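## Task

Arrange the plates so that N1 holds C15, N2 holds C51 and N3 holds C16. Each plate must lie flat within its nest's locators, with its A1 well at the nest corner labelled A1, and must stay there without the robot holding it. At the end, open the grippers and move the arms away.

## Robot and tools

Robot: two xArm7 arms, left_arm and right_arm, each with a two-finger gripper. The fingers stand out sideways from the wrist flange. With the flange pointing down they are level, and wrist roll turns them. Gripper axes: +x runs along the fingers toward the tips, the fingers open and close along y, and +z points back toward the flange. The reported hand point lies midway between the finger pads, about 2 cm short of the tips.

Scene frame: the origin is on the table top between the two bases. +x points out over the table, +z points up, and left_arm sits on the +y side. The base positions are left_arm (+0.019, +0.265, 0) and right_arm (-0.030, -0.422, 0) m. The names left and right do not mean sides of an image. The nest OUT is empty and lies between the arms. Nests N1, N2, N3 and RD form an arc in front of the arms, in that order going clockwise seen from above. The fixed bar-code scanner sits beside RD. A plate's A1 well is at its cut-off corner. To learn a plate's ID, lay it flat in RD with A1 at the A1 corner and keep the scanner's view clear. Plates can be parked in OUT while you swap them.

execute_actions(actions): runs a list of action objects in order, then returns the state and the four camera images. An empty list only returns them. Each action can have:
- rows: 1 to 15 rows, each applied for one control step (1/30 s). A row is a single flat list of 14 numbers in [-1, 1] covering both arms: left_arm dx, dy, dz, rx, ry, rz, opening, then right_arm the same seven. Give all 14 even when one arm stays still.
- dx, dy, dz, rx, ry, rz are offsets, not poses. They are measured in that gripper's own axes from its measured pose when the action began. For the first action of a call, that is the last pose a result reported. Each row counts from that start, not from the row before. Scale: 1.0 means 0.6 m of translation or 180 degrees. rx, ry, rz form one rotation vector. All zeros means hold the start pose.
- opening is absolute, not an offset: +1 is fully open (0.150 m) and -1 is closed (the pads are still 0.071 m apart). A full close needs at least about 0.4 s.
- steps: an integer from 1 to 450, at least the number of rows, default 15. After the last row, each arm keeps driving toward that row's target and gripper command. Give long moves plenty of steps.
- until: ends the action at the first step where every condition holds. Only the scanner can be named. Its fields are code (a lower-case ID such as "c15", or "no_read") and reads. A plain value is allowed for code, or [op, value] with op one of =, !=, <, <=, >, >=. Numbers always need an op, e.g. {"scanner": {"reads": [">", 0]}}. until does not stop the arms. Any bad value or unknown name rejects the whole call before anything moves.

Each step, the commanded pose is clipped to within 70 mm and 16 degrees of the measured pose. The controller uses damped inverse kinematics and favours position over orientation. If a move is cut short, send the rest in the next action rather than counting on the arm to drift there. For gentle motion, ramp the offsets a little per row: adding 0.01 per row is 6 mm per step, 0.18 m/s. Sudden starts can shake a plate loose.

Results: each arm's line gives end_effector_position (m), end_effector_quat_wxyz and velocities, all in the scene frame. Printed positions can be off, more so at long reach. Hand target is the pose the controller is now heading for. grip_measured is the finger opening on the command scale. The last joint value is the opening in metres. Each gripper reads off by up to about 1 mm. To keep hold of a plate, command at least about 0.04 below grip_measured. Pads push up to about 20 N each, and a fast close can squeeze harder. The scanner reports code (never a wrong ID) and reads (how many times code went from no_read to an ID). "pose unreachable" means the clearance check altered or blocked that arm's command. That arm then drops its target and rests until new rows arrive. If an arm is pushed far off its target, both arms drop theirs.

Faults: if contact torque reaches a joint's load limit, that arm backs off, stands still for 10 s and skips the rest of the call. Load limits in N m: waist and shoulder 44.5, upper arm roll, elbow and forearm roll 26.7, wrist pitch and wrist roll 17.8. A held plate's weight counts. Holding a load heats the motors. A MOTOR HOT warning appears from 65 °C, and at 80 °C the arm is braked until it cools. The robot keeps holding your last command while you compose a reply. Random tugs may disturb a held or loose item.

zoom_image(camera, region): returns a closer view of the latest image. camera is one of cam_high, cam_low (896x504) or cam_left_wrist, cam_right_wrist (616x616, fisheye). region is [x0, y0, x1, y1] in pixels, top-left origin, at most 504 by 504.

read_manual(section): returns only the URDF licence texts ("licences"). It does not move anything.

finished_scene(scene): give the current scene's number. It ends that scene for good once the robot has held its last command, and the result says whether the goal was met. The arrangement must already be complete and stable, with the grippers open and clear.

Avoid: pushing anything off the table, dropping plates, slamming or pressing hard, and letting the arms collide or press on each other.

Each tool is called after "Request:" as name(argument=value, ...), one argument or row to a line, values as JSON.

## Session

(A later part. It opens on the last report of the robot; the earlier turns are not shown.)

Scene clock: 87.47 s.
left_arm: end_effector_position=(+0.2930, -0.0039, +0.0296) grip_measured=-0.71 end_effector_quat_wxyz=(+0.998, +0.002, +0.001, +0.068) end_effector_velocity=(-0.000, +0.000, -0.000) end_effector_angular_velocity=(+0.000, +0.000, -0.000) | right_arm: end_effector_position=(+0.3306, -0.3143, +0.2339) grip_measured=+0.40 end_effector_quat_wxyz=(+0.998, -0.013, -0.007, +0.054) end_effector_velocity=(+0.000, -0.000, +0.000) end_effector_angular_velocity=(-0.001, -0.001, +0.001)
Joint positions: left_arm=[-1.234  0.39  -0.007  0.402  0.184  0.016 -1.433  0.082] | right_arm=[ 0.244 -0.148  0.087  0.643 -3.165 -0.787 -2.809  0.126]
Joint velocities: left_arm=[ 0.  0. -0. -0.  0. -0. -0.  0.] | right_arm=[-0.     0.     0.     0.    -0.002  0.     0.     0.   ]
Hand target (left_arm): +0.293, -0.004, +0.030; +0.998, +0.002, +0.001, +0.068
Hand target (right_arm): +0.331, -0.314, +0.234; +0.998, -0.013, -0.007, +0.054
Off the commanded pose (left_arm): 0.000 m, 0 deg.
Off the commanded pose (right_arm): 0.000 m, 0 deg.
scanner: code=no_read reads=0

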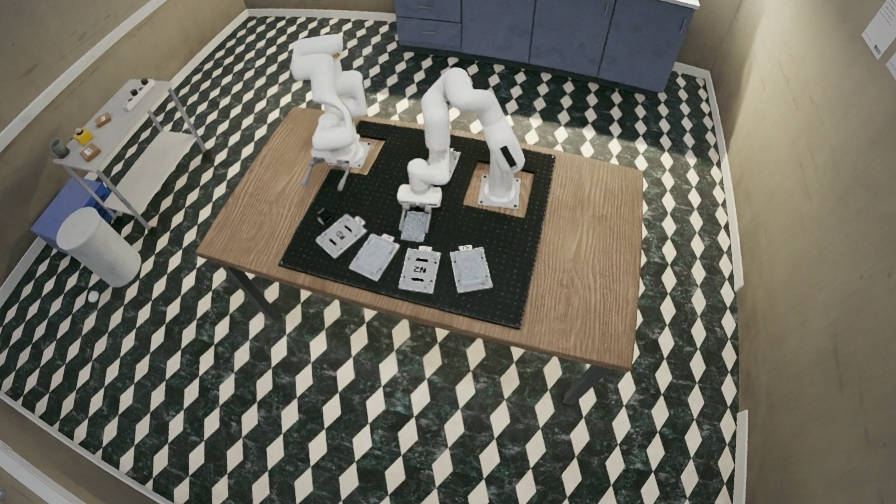

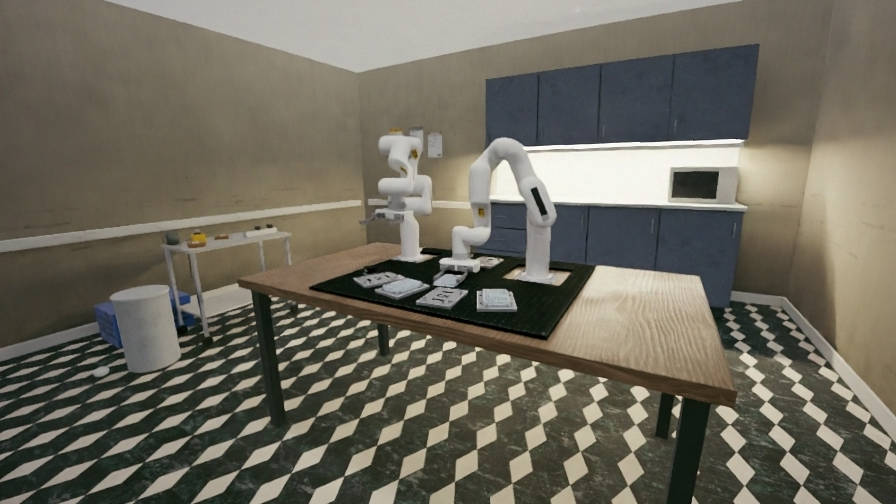

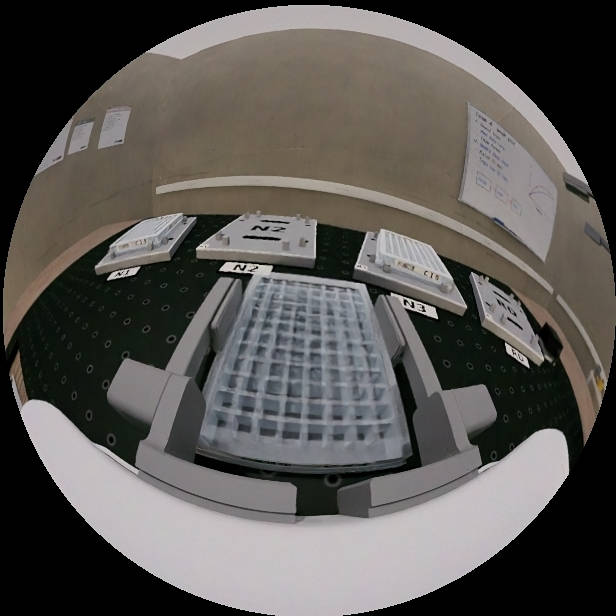

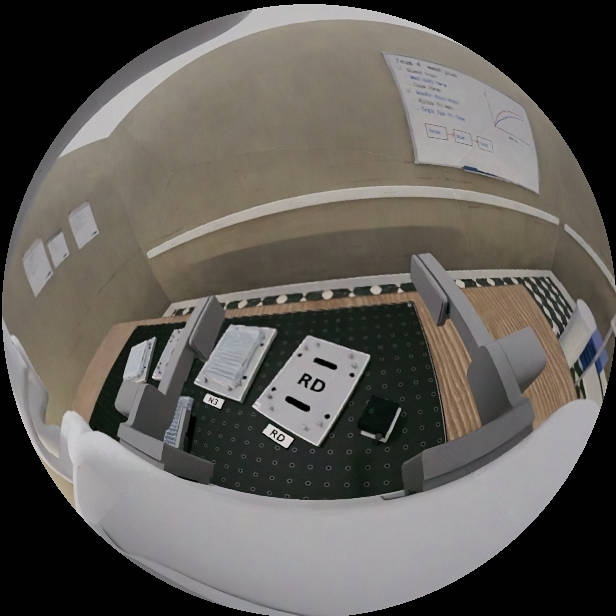

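Grip is good. Lifting C51 and carrying it over N2.

Request:
execute_actions(
  actions=[
    {"rows": [[0,0,0.002,0,0,0,-1,0,0,0,0,0,0,0.4],[0,0,0.005,0,0,0,-1,0,0,0,0,0,0,0.4],[0,0,0.009,0,0,0,-1,0,0,0,0,0,0,0.4],[0,0,0.014,0,0,0,-1,0,0,0,0,0,0,0.4],[0,0,0.02,0,0,0,-1,0,0,0,0,0,0,0.4],[0,0,0.027,0,0,0,-1,0,0,0,0,0,0,0.4],[0,0,0.035,0,0,0,-1,0,0,0,0,0,0,0.4],[0,0,0.043,0,0,0,-1,0,0,0,0,0,0,0.4],[0,0,0.051,0,0,0,-1,0,0,0,0,0,0,0.4],[0,0,0.059,0,0,0,-1,0,0,0,0,0,0,0.4],[0,0,0.067,0,0,0,-1,0,0,0,0,0,0,0.4],[0,0,0.074,0,0,0,-1,0,0,0,0,0,0,0.4],[0,0,0.08,0,0,0,-1,0,0,0,0,0,0,0.4],[0,0,0.084,0,0,0,-1,0,0,0,0,0,0,0.4],[0,0,0.087,0,0,0,-1,0,0,0,0,0,0,0.4]], "steps": 23},
    {"rows": [[0.0015,0.0004,0,0,0,0,-1,0,0,0,0,0,0,0.4],[0.0046,0.0013,0,0,0,0,-1,0,0,0,0,0,0,0.4],[0.0093,0.0027,0,0,0,0,-1,0,0,0,0,0,0,0.4],[0.0155,0.0045,0,0,0,0,-1,0,0,0,0,0,0,0.4],[0.0232,0.0067,0,0,0,0,-1,0,0,0,0,0,0,0.4],[0.0325,0.0094,0,0,0,0,-1,0,0,0,0,0,0,0.4],[0.0433,0.0125,0,0,0,0,-1,0,0,0,0,0,0,0.4],[0.0572,0.0165,0,0,0,0,-1,0,0,0,0,0,0,0.4],[0.0711,0.0205,0,0,0,0,-1,0,0,0,0,0,0,0.4],[0.0851,0.0246,0,0,0,0,-1,0,0,0,0,0,0,0.4],[0.099,0.0286,0,0,0,0,-1,0,0,0,0,0,0,0.4],[0.1129,0.0326,0,0,0,0,-1,0,0,0,0,0,0,0.4],[0.1268,0.0366,0,0,0,0,-1,0,0,0,0,0,0,0.4],[0.1407,0.0406,0,0,0,0,-1,0,0,0,0,0,0,0.4],[0.1547,0.0447,0,0,0,0,-1,0,0,0,0,0,0,0.4]], "steps": 15},
    {"rows": [[0.051,0.0147,0,0,0,0,-1,0,0,0,0,0,0,0.4],[0.065,0.0188,0,0,0,0,-1,0,0,0,0,0,0,0.4],[0.0789,0.0228,0,0,0,0,-1,0,0,0,0,0,0,0.4],[0.0928,0.0268,0,0,0,0,-1,0,0,0,0,0,0,0.4],[0.1067,0.0308,0,0,0,0,-1,0,0,0,0,0,0,0.4],[0.1206,0.0348,0,0,0,0,-1,0,0,0,0,0,0,0.4],[0.1345,0.0388,0,0,0,0,-1,0,0,0,0,0,0,0.4],[0.1485,0.0429,0,0,0,0,-1,0,0,0,0,0,0,0.4],[0.1593,0.046,0,0,0,0,-1,0,0,0,0,0,0,0.4],[0.1686,0.0487,0,0,0,0,-1,0,0,0,0,0,0,0.4],[0.1763,0.0509,0,0,0,0,-1,0,0,0,0,0,0,0.4],[0.1825,0.0527,0,0,0,0,-1,0,0,0,0,0,0,0.4],[0.1871,0.054,0,0,0,0,-1,0,0,0,0,0,0,0.4],[0.1908,0.0551,0,0,0,0,-1,0,0,0,0,0,0,0.4],[0.1933,0.0558,0,0,0,0,-1,0,0,0,0,0,0,0.4]], "steps": 28},
  ],
)

Scene clock: 90.33 s.
left_arm: end_effector_position=(+0.4665, +0.0769, +0.0835) grip_measured=-0.71 end_effector_quat_wxyz=(+0.998, +0.003, -0.003, +0.070) end_effector_velocity=(+0.001, +0.001, -0.000) end_effector_angular_velocity=(+0.001, +0.000, +0.002) | right_arm: end_effector_position=(+0.3306, -0.3143, +0.2339) grip_measured=+0.40 end_effector_quat_wxyz=(+0.998, -0.013, -0.007, +0.054) end_effector_velocity=(+0.000, -0.000, +0.000) end_effector_angular_velocity=(-0.001, -0.001, -0.001)
Joint positions: left_arm=[-0.745  0.25   0.01   0.522  0.026  0.271 -0.773  0.082] | right_arm=[ 0.244 -0.148  0.087  0.643 -3.165 -0.787 -2.809  0.126]
Joint velocities: left_arm=[ 0.001  0.001  0.002  0.001 -0.001  0.     0.002  0.   ] | right_arm=[-0.001 -0.    -0.     0.    -0.001  0.     0.001  0.   ]
Hand target (left_arm): +0.467, +0.077, +0.084; +0.997, +0.003, -0.003, +0.071
Hand target (right_arm): +0.331, -0.314, +0.234; +0.998, -0.013, -0.007, +0.054
Off the commanded pose (left_arm): 0.001 m, 0 deg.
Off the commanded pose (right_arm): 0.000 m, 0 deg.
scanner: code=no_read reads=0

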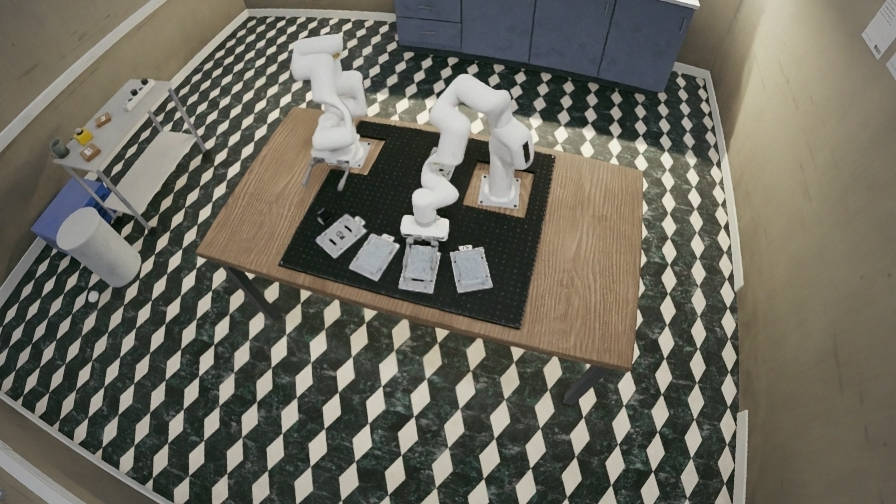

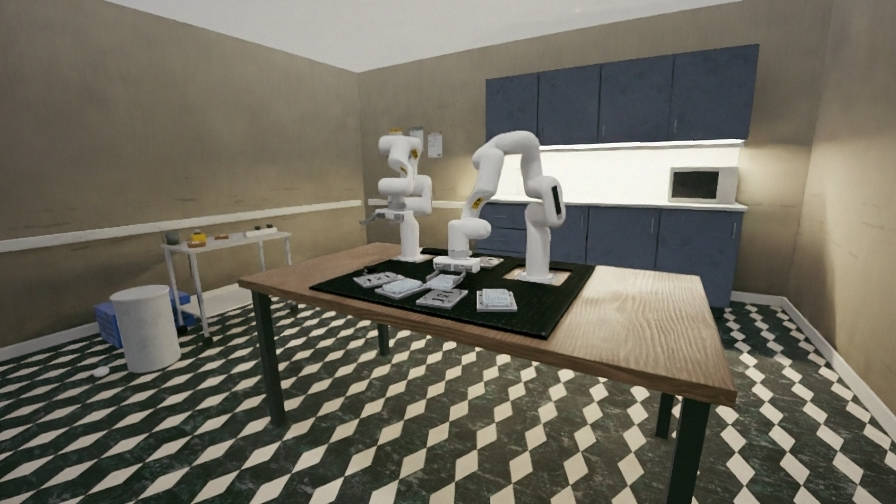

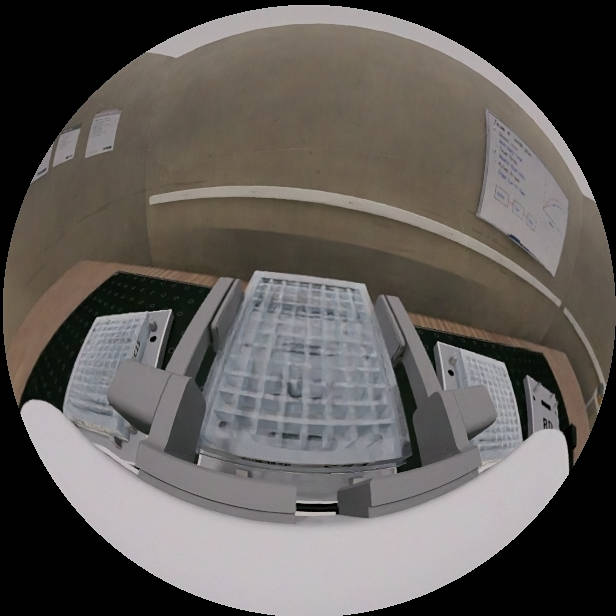

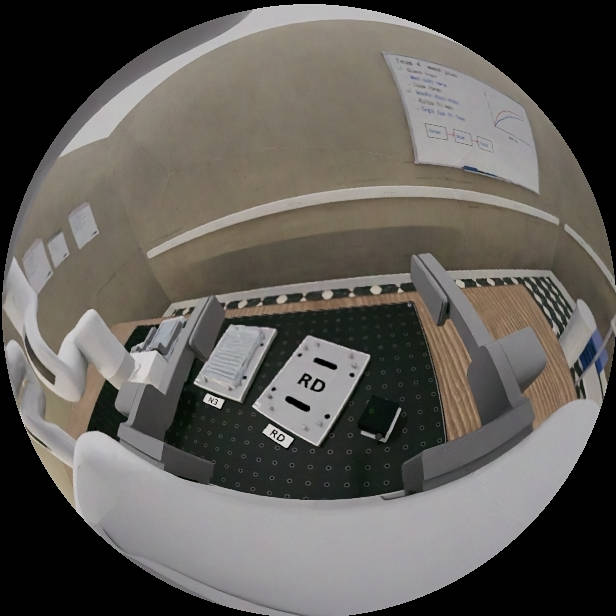

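Request:
execute_actions(
  actions=[
    {"rows": [[0.0007,-0.0008,-0.002,-0.0003,0.0003,-0.0004,-1,0,0,0,0,0,0,0.4],[0.0015,-0.0016,-0.005,-0.0006,0.0006,-0.0007,-1,0,0,0,0,0,0,0.4],[0.0022,-0.0024,-0.009,-0.001,0.001,-0.0011,-1,0,0,0,0,0,0,0.4],[0.003,-0.0032,-0.014,-0.0013,0.0013,-0.0015,-1,0,0,0,0,0,0,0.4],[0.0038,-0.004,-0.02,-0.0016,0.0016,-0.0018,-1,0,0,0,0,0,0,0.4],[0.0045,-0.0048,-0.026,-0.0019,0.0019,-0.0022,-1,0,0,0,0,0,0,0.4],[0.0045,-0.0048,-0.032,-0.0019,0.0019,-0.0022,-1,0,0,0,0,0,0,0.4],[0.0045,-0.0048,-0.038,-0.0019,0.0019,-0.0022,-1,0,0,0,0,0,0,0.4],[0.0045,-0.0048,-0.043,-0.0019,0.0019,-0.0022,-1,0,0,0,0,0,0,0.4],[0.0045,-0.0048,-0.047,-0.0019,0.0019,-0.0022,-1,0,0,0,0,0,0,0.4],[0.0045,-0.0048,-0.05,-0.0019,0.0019,-0.0022,-1,0,0,0,0,0,0,0.4],[0.0045,-0.0048,-0.053,-0.0019,0.0019,-0.0022,-1,0,0,0,0,0,0,0.4],[0.0045,-0.0048,-0.055,-0.0019,0.0019,-0.0022,-1,0,0,0,0,0,0,0.4]], "steps": 24},
  ],
)

Request:
zoom_image(
  camera="cam_left_wrist",
  region=[150, 260, 470, 500],
)

Scene clock: 91.50 s.
left_arm: end_effector_position=(+0.4700, +0.0744, +0.0509) grip_measured=-0.71 end_effector_quat_wxyz=(+0.998, -0.000, -0.001, +0.067) end_effector_velocity=(+0.000, +0.000, -0.000) end_effector_angular_velocity=(-0.000, -0.001, -0.000) | right_arm: end_effector_position=(+0.3306, -0.3143, +0.2339) grip_measured=+0.40 end_effector_quat_wxyz=(+0.998, -0.013, -0.007, +0.054) end_effector_velocity=(+0.000, -0.000, +0.000) end_effector_angular_velocity=(+0.000, -0.000, -0.001)
Joint positions: left_arm=[-0.729  0.376 -0.003  0.555  0.01   0.177 -0.748  0.082] | right_arm=[ 0.244 -0.148  0.087  0.643 -3.165 -0.787 -2.809  0.126]
Joint velocities: left_arm=[-0.     0.001  0.     0.    -0.    -0.001  0.001  0.   ] | right_arm=[-0.001 -0.001  0.    -0.     0.    -0.     0.    -0.   ]
Hand target (left_arm): +0.470, +0.075, +0.051; +0.998, -0.000, -0.001, +0.067
Hand target (right_arm): +0.331, -0.314, +0.234; +0.998, -0.013, -0.007, +0.054
Off the commanded pose (left_arm): 0.000 m, 0 deg.
Off the commanded pose (right_arm): 0.000 m, 0 deg.
scanner: code=no_read reads=0

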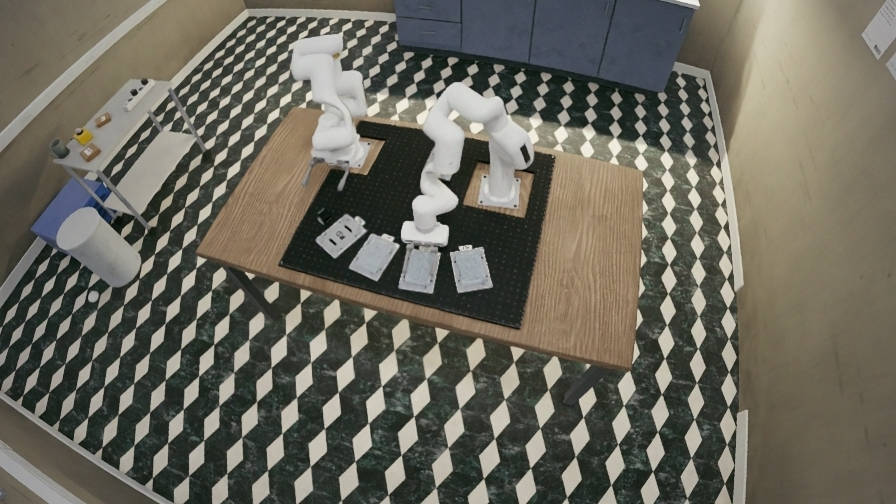

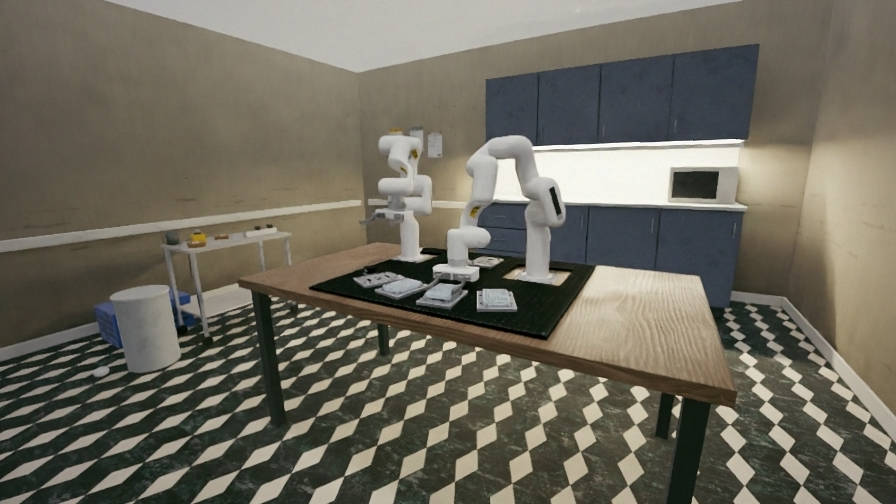

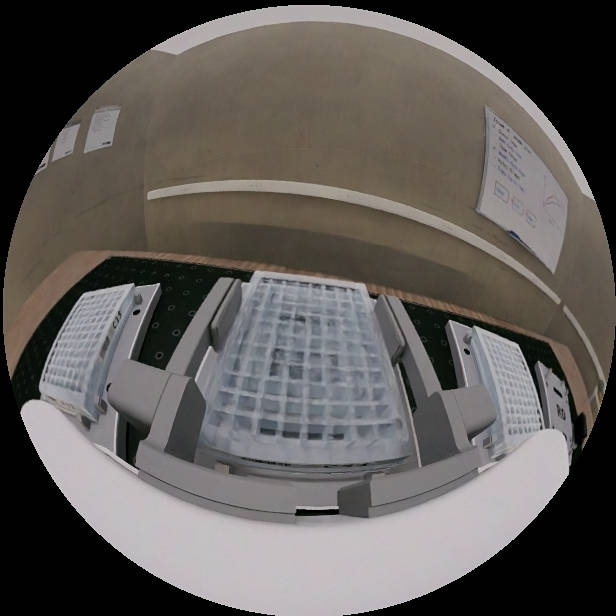

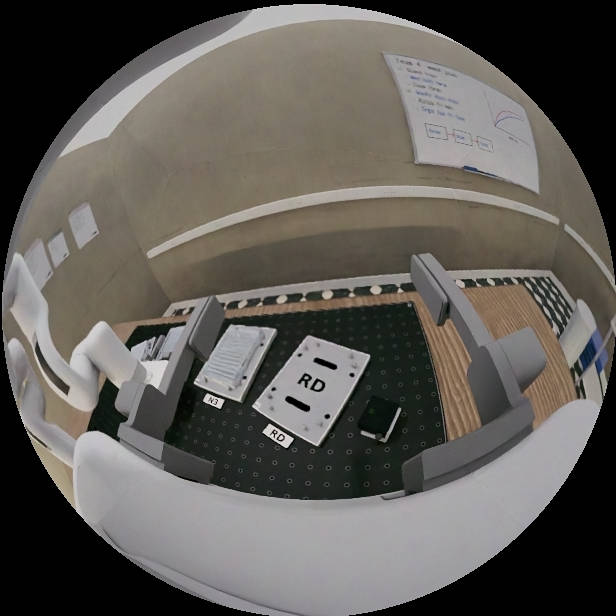

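Region (150, 260, 470, 500) of cam_left_wrist's 616x616 image, scaled by 1.575, with more detail than that image has; it fills the top 378 rows of this view, and the rest is white.

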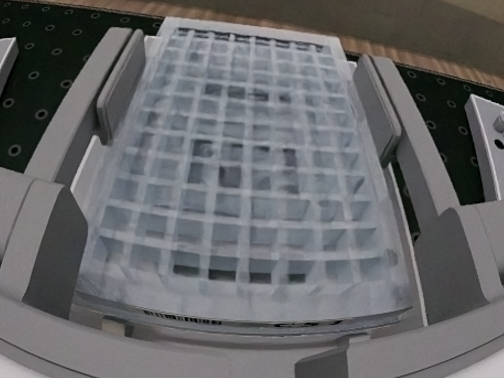

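Aligned over N2; lowering to seat height.

Request:
execute_actions(
  actions=[
    {"rows": [[0,0,-0.001,0,0,0,-1,0,0,0,0,0,0,0.4],[0,0,-0.002,0,0,0,-1,0,0,0,0,0,0,0.4],[0,0,-0.0035,0,0,0,-1,0,0,0,0,0,0,0.4],[0,0,-0.005,0,0,0,-1,0,0,0,0,0,0,0.4],[0,0,-0.0065,0,0,0,-1,0,0,0,0,0,0,0.4],[0,0,-0.008,0,0,0,-1,0,0,0,0,0,0,0.4],[0,0,-0.0095,0,0,0,-1,0,0,0,0,0,0,0.4],[0,0,-0.011,0,0,0,-1,0,0,0,0,0,0,0.4],[0,0,-0.012,0,0,0,-1,0,0,0,0,0,0,0.4],[0,0,-0.013,0,0,0,-1,0,0,0,0,0,0,0.4],[0,0,-0.014,0,0,0,-1,0,0,0,0,0,0,0.4],[0,0,-0.015,0,0,0,-1,0,0,0,0,0,0,0.4],[0,0,-0.0155,0,0,0,-1,0,0,0,0,0,0,0.4],[0,0,-0.016,0,0,0,-1,0,0,0,0,0,0,0.4]], "steps": 25},
  ],
)

Request:
zoom_image(
  camera="cam_left_wrist",
  region=[150, 260, 470, 500],
)

Request:
zoom_image(
  camera="cam_low",
  region=[400, 255, 500, 315],
)

Scene clock: 92.67 s.
left_arm: end_effector_position=(+0.4703, +0.0737, +0.0417) grip_measured=-0.71 end_effector_quat_wxyz=(+0.998, -0.001, -0.001, +0.066) end_effector_velocity=(-0.000, -0.000, -0.000) end_effector_angular_velocity=(+0.000, +0.000, -0.001) | right_arm: end_effector_position=(+0.3306, -0.3143, +0.2339) grip_measured=+0.40 end_effector_quat_wxyz=(+0.998, -0.013, -0.007, +0.054) end_effector_velocity=(-0.000, -0.000, -0.000) end_effector_angular_velocity=(-0.001, +0.001, -0.001)
Joint positions: left_arm=[-0.73   0.412 -0.003  0.564  0.011  0.149 -0.748  0.082] | right_arm=[ 0.244 -0.148  0.087  0.643 -3.165 -0.787 -2.809  0.126]
Joint velocities: left_arm=[-0.001  0.001  0.    -0.    -0.    -0.001  0.     0.   ] | right_arm=[-0.001  0.001  0.    -0.    -0.     0.     0.001 -0.   ]
Hand target (left_arm): +0.470, +0.074, +0.041; +0.998, -0.000, -0.001, +0.067
Hand target (right_arm): +0.331, -0.314, +0.234; +0.998, -0.013, -0.007, +0.054
Off the commanded pose (left_arm): 0.001 m, 0 deg.
Off the commanded pose (right_arm): 0.000 m, 0 deg.
scanner: code=no_read reads=0

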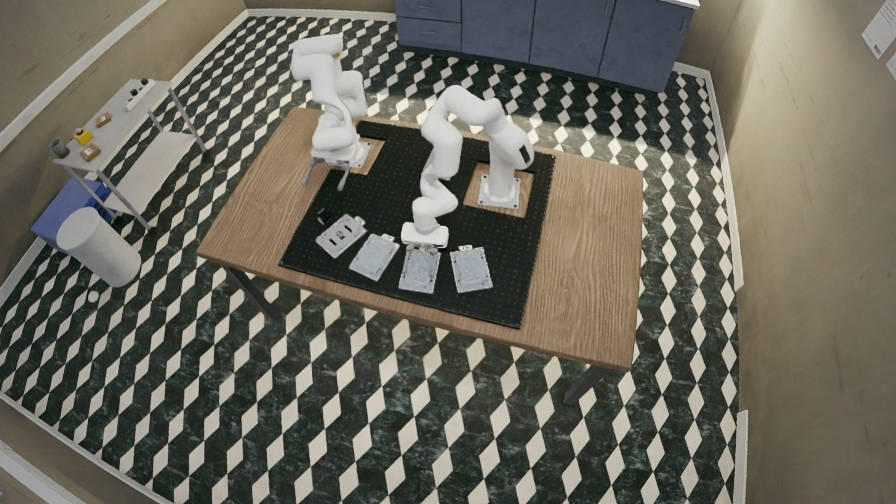

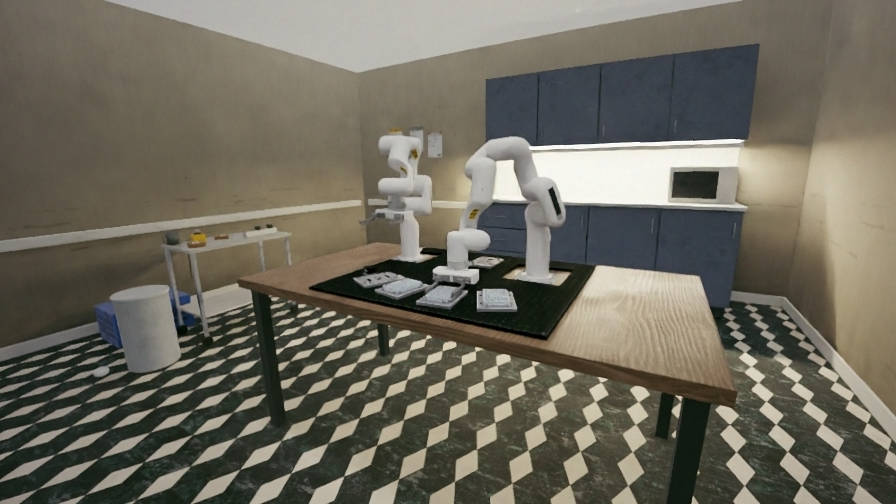

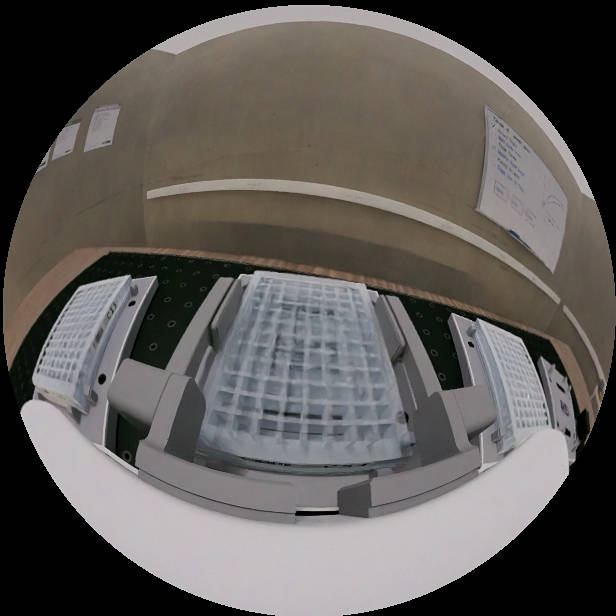

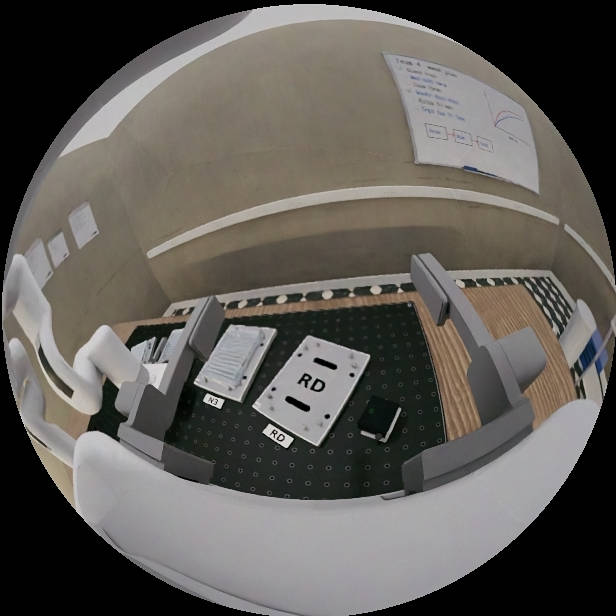

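Region (150, 260, 470, 500) of cam_left_wrist's 616x616 image, scaled by 1.575, with more detail than that image has; it fills the top 378 rows of this view, and the rest is white.

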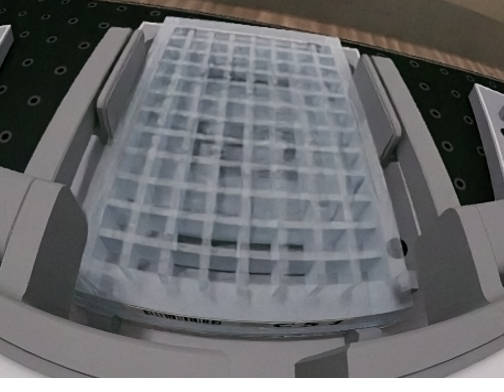

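Region (400, 255, 500, 315) of cam_low's 896x504 image, scaled by 5.040, with more detail than that image has; it fills the top 302 rows of this view, and the rest is white.

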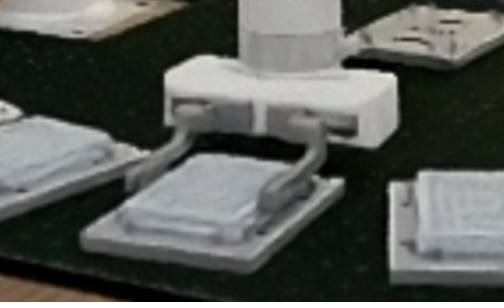

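C51 is seated. Releasing and backing the left arm away.

Request:
execute_actions(
  actions=[
    {"rows": [[0,0,0,0,0,0,-0.71,0,0,0,0,0,0,0.4],[0,0,0,0,0,0,-0.65,0,0,0,0,0,0,0.4],[0,0,0,0,0,0,-0.55,0,0,0,0,0,0,0.4],[0,0,0,0,0,0,-0.4,0,0,0,0,0,0,0.4],[0,0,0,0,0,0,-0.2,0,0,0,0,0,0,0.4],[0,0,0,0,0,0,0.0,0,0,0,0,0,0,0.4],[0,0,0,0,0,0,0.2,0,0,0,0,0,0,0.4],[0,0,0,0,0,0,0.4,0,0,0,0,0,0,0.4]], "steps": 14},
    {"rows": [[0,0,0.005,0,0,0,0.4,0,0,0,0,0,0,0.4],[0,0,0.012,0,0,0,0.4,0,0,0,0,0,0,0.4],[0,0,0.022,0,0,0,0.4,0,0,0,0,0,0,0.4],[0,0,0.035,0,0,0,0.4,0,0,0,0,0,0,0.4],[-0.005,0,0.05,0,0,0,0.4,0,0,0,0,0,0,0.4],[-0.015,0,0.068,0,0,0,0.4,0,0,0,0,0,0,0.4],[-0.03,0,0.088,0,0,0,0.4,0,0,0,0,0,0,0.4],[-0.048,0,0.108,0,0,0,0.4,0,0,0,0,0,0,0.4],[-0.068,0,0.128,0,0,0,0.4,0,0,0,0,0,0,0.4],[-0.088,0,0.148,0,0,0,0.4,0,0,0,0,0,0,0.4],[-0.106,0,0.166,0,0,0,0.4,0,0,0,0,0,0,0.4],[-0.12,0,0.18,0,0,0,0.4,0,0,0,0,0,0,0.4],[-0.13,0,0.19,0,0,0,0.4,0,0,0,0,0,0,0.4],[-0.136,0,0.197,0,0,0,0.4,0,0,0,0,0,0,0.4],[-0.14,0,0.2,0,0,0,0.4,0,0,0,0,0,0,0.4]], "steps": 28},
  ],
)

Request:
zoom_image(
  camera="cam_low",
  region=[340, 255, 530, 320],
)

Request:
zoom_image(
  camera="cam_left_wrist",
  region=[60, 230, 560, 520],
)

Scene clock: 94.47 s.
left_arm: end_effector_position=(+0.3866, +0.0640, +0.1600) grip_measured=+0.40 end_effector_quat_wxyz=(+0.998, +0.001, -0.001, +0.067) end_effector_velocity=(-0.001, -0.002, +0.002) end_effector_angular_velocity=(-0.001, -0.001, -0.004) | right_arm: end_effector_position=(+0.3306, -0.3143, +0.2339) grip_measured=+0.40 end_effector_quat_wxyz=(+0.998, -0.013, -0.007, +0.054) end_effector_velocity=(+0.000, -0.000, -0.000) end_effector_angular_velocity=(-0.000, +0.001, -0.001)
Joint positions: left_arm=[-0.847 -0.182 -0.073  0.339 -0.021  0.521 -0.908  0.126] | right_arm=[ 0.244 -0.148  0.087  0.643 -3.165 -0.787 -2.809  0.126]
Joint velocities: left_arm=[-0.002 -0.005 -0.002  0.    -0.001  0.003  0.     0.   ] | right_arm=[-0.     0.001  0.     0.     0.     0.     0.001 -0.   ]
Hand target (left_arm): +0.387, +0.064, +0.161; +0.998, +0.000, -0.002, +0.067
Hand target (right_arm): +0.331, -0.314, +0.234; +0.998, -0.013, -0.007, +0.054
Off the commanded pose (left_arm): 0.002 m, 0 deg.
Off the commanded pose (right_arm): 0.000 m, 0 deg.
scanner: code=no_read reads=0

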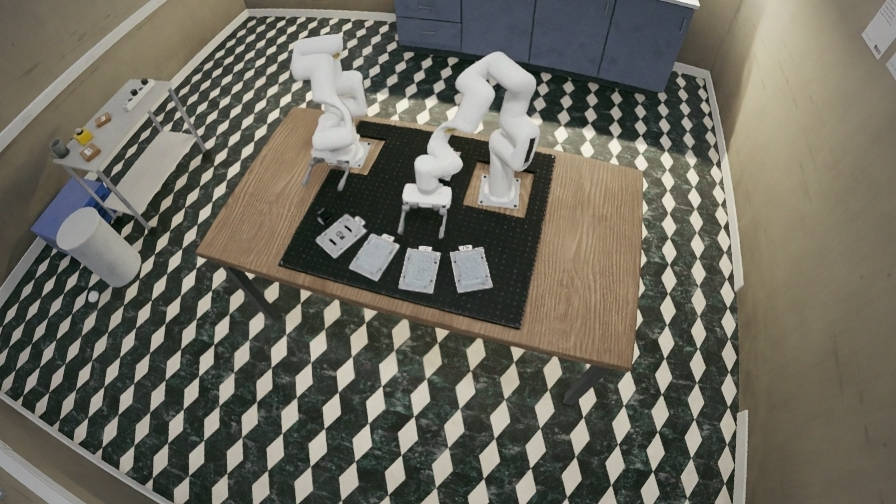

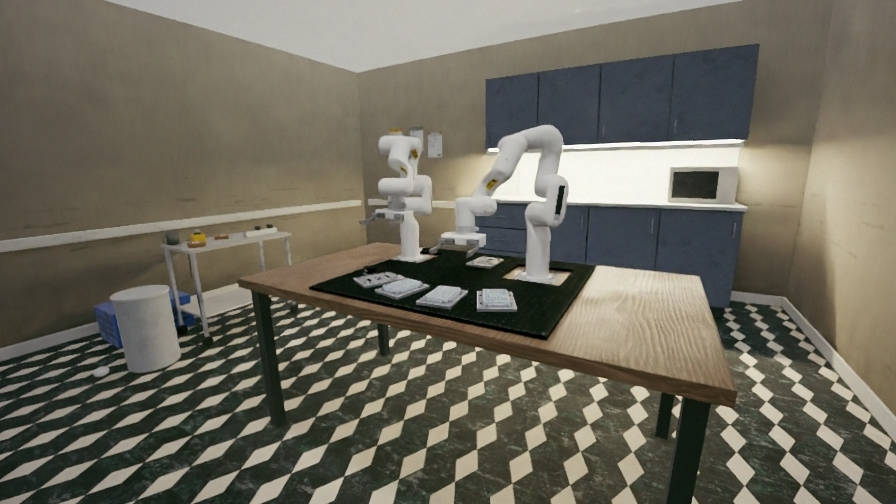

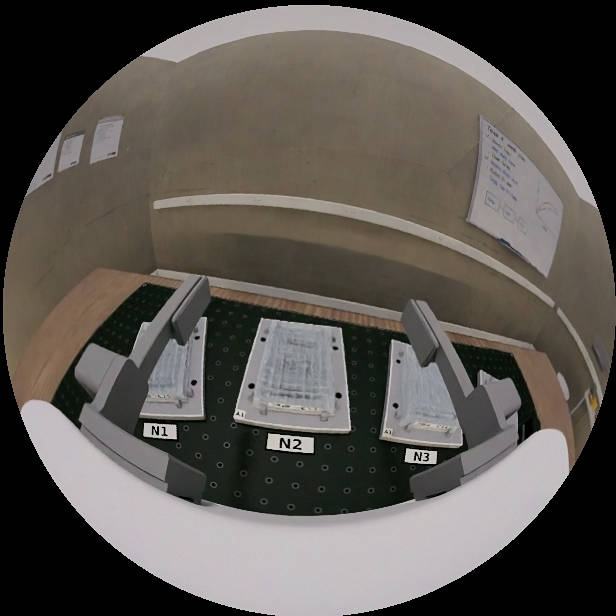

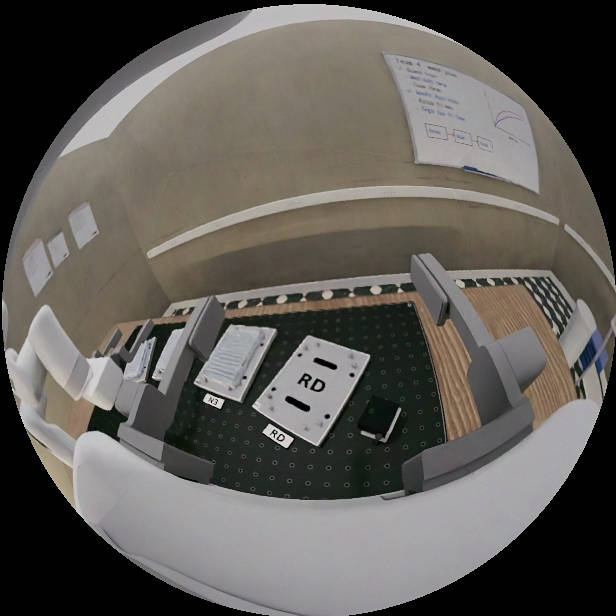

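Region (340, 255, 530, 320) of cam_low's 896x504 image, scaled by 2.653, with more detail than that image has; it fills the top 172 rows of this view, and the rest is white.

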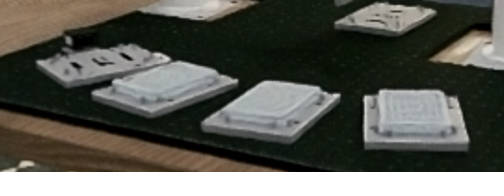

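Region (60, 230, 560, 520) of cam_left_wrist's 616x616 image, scaled by 1.008, with more detail than that image has; it fills the top 292 rows of this view, and the rest is white.

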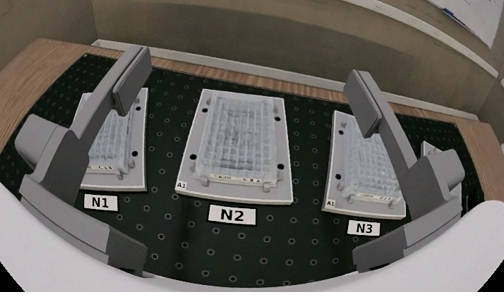

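All three plates sit flat in their nests and both arms are clear.

Request:
finished_scene(
  scene=2,
)

The scene is finished: the task was done.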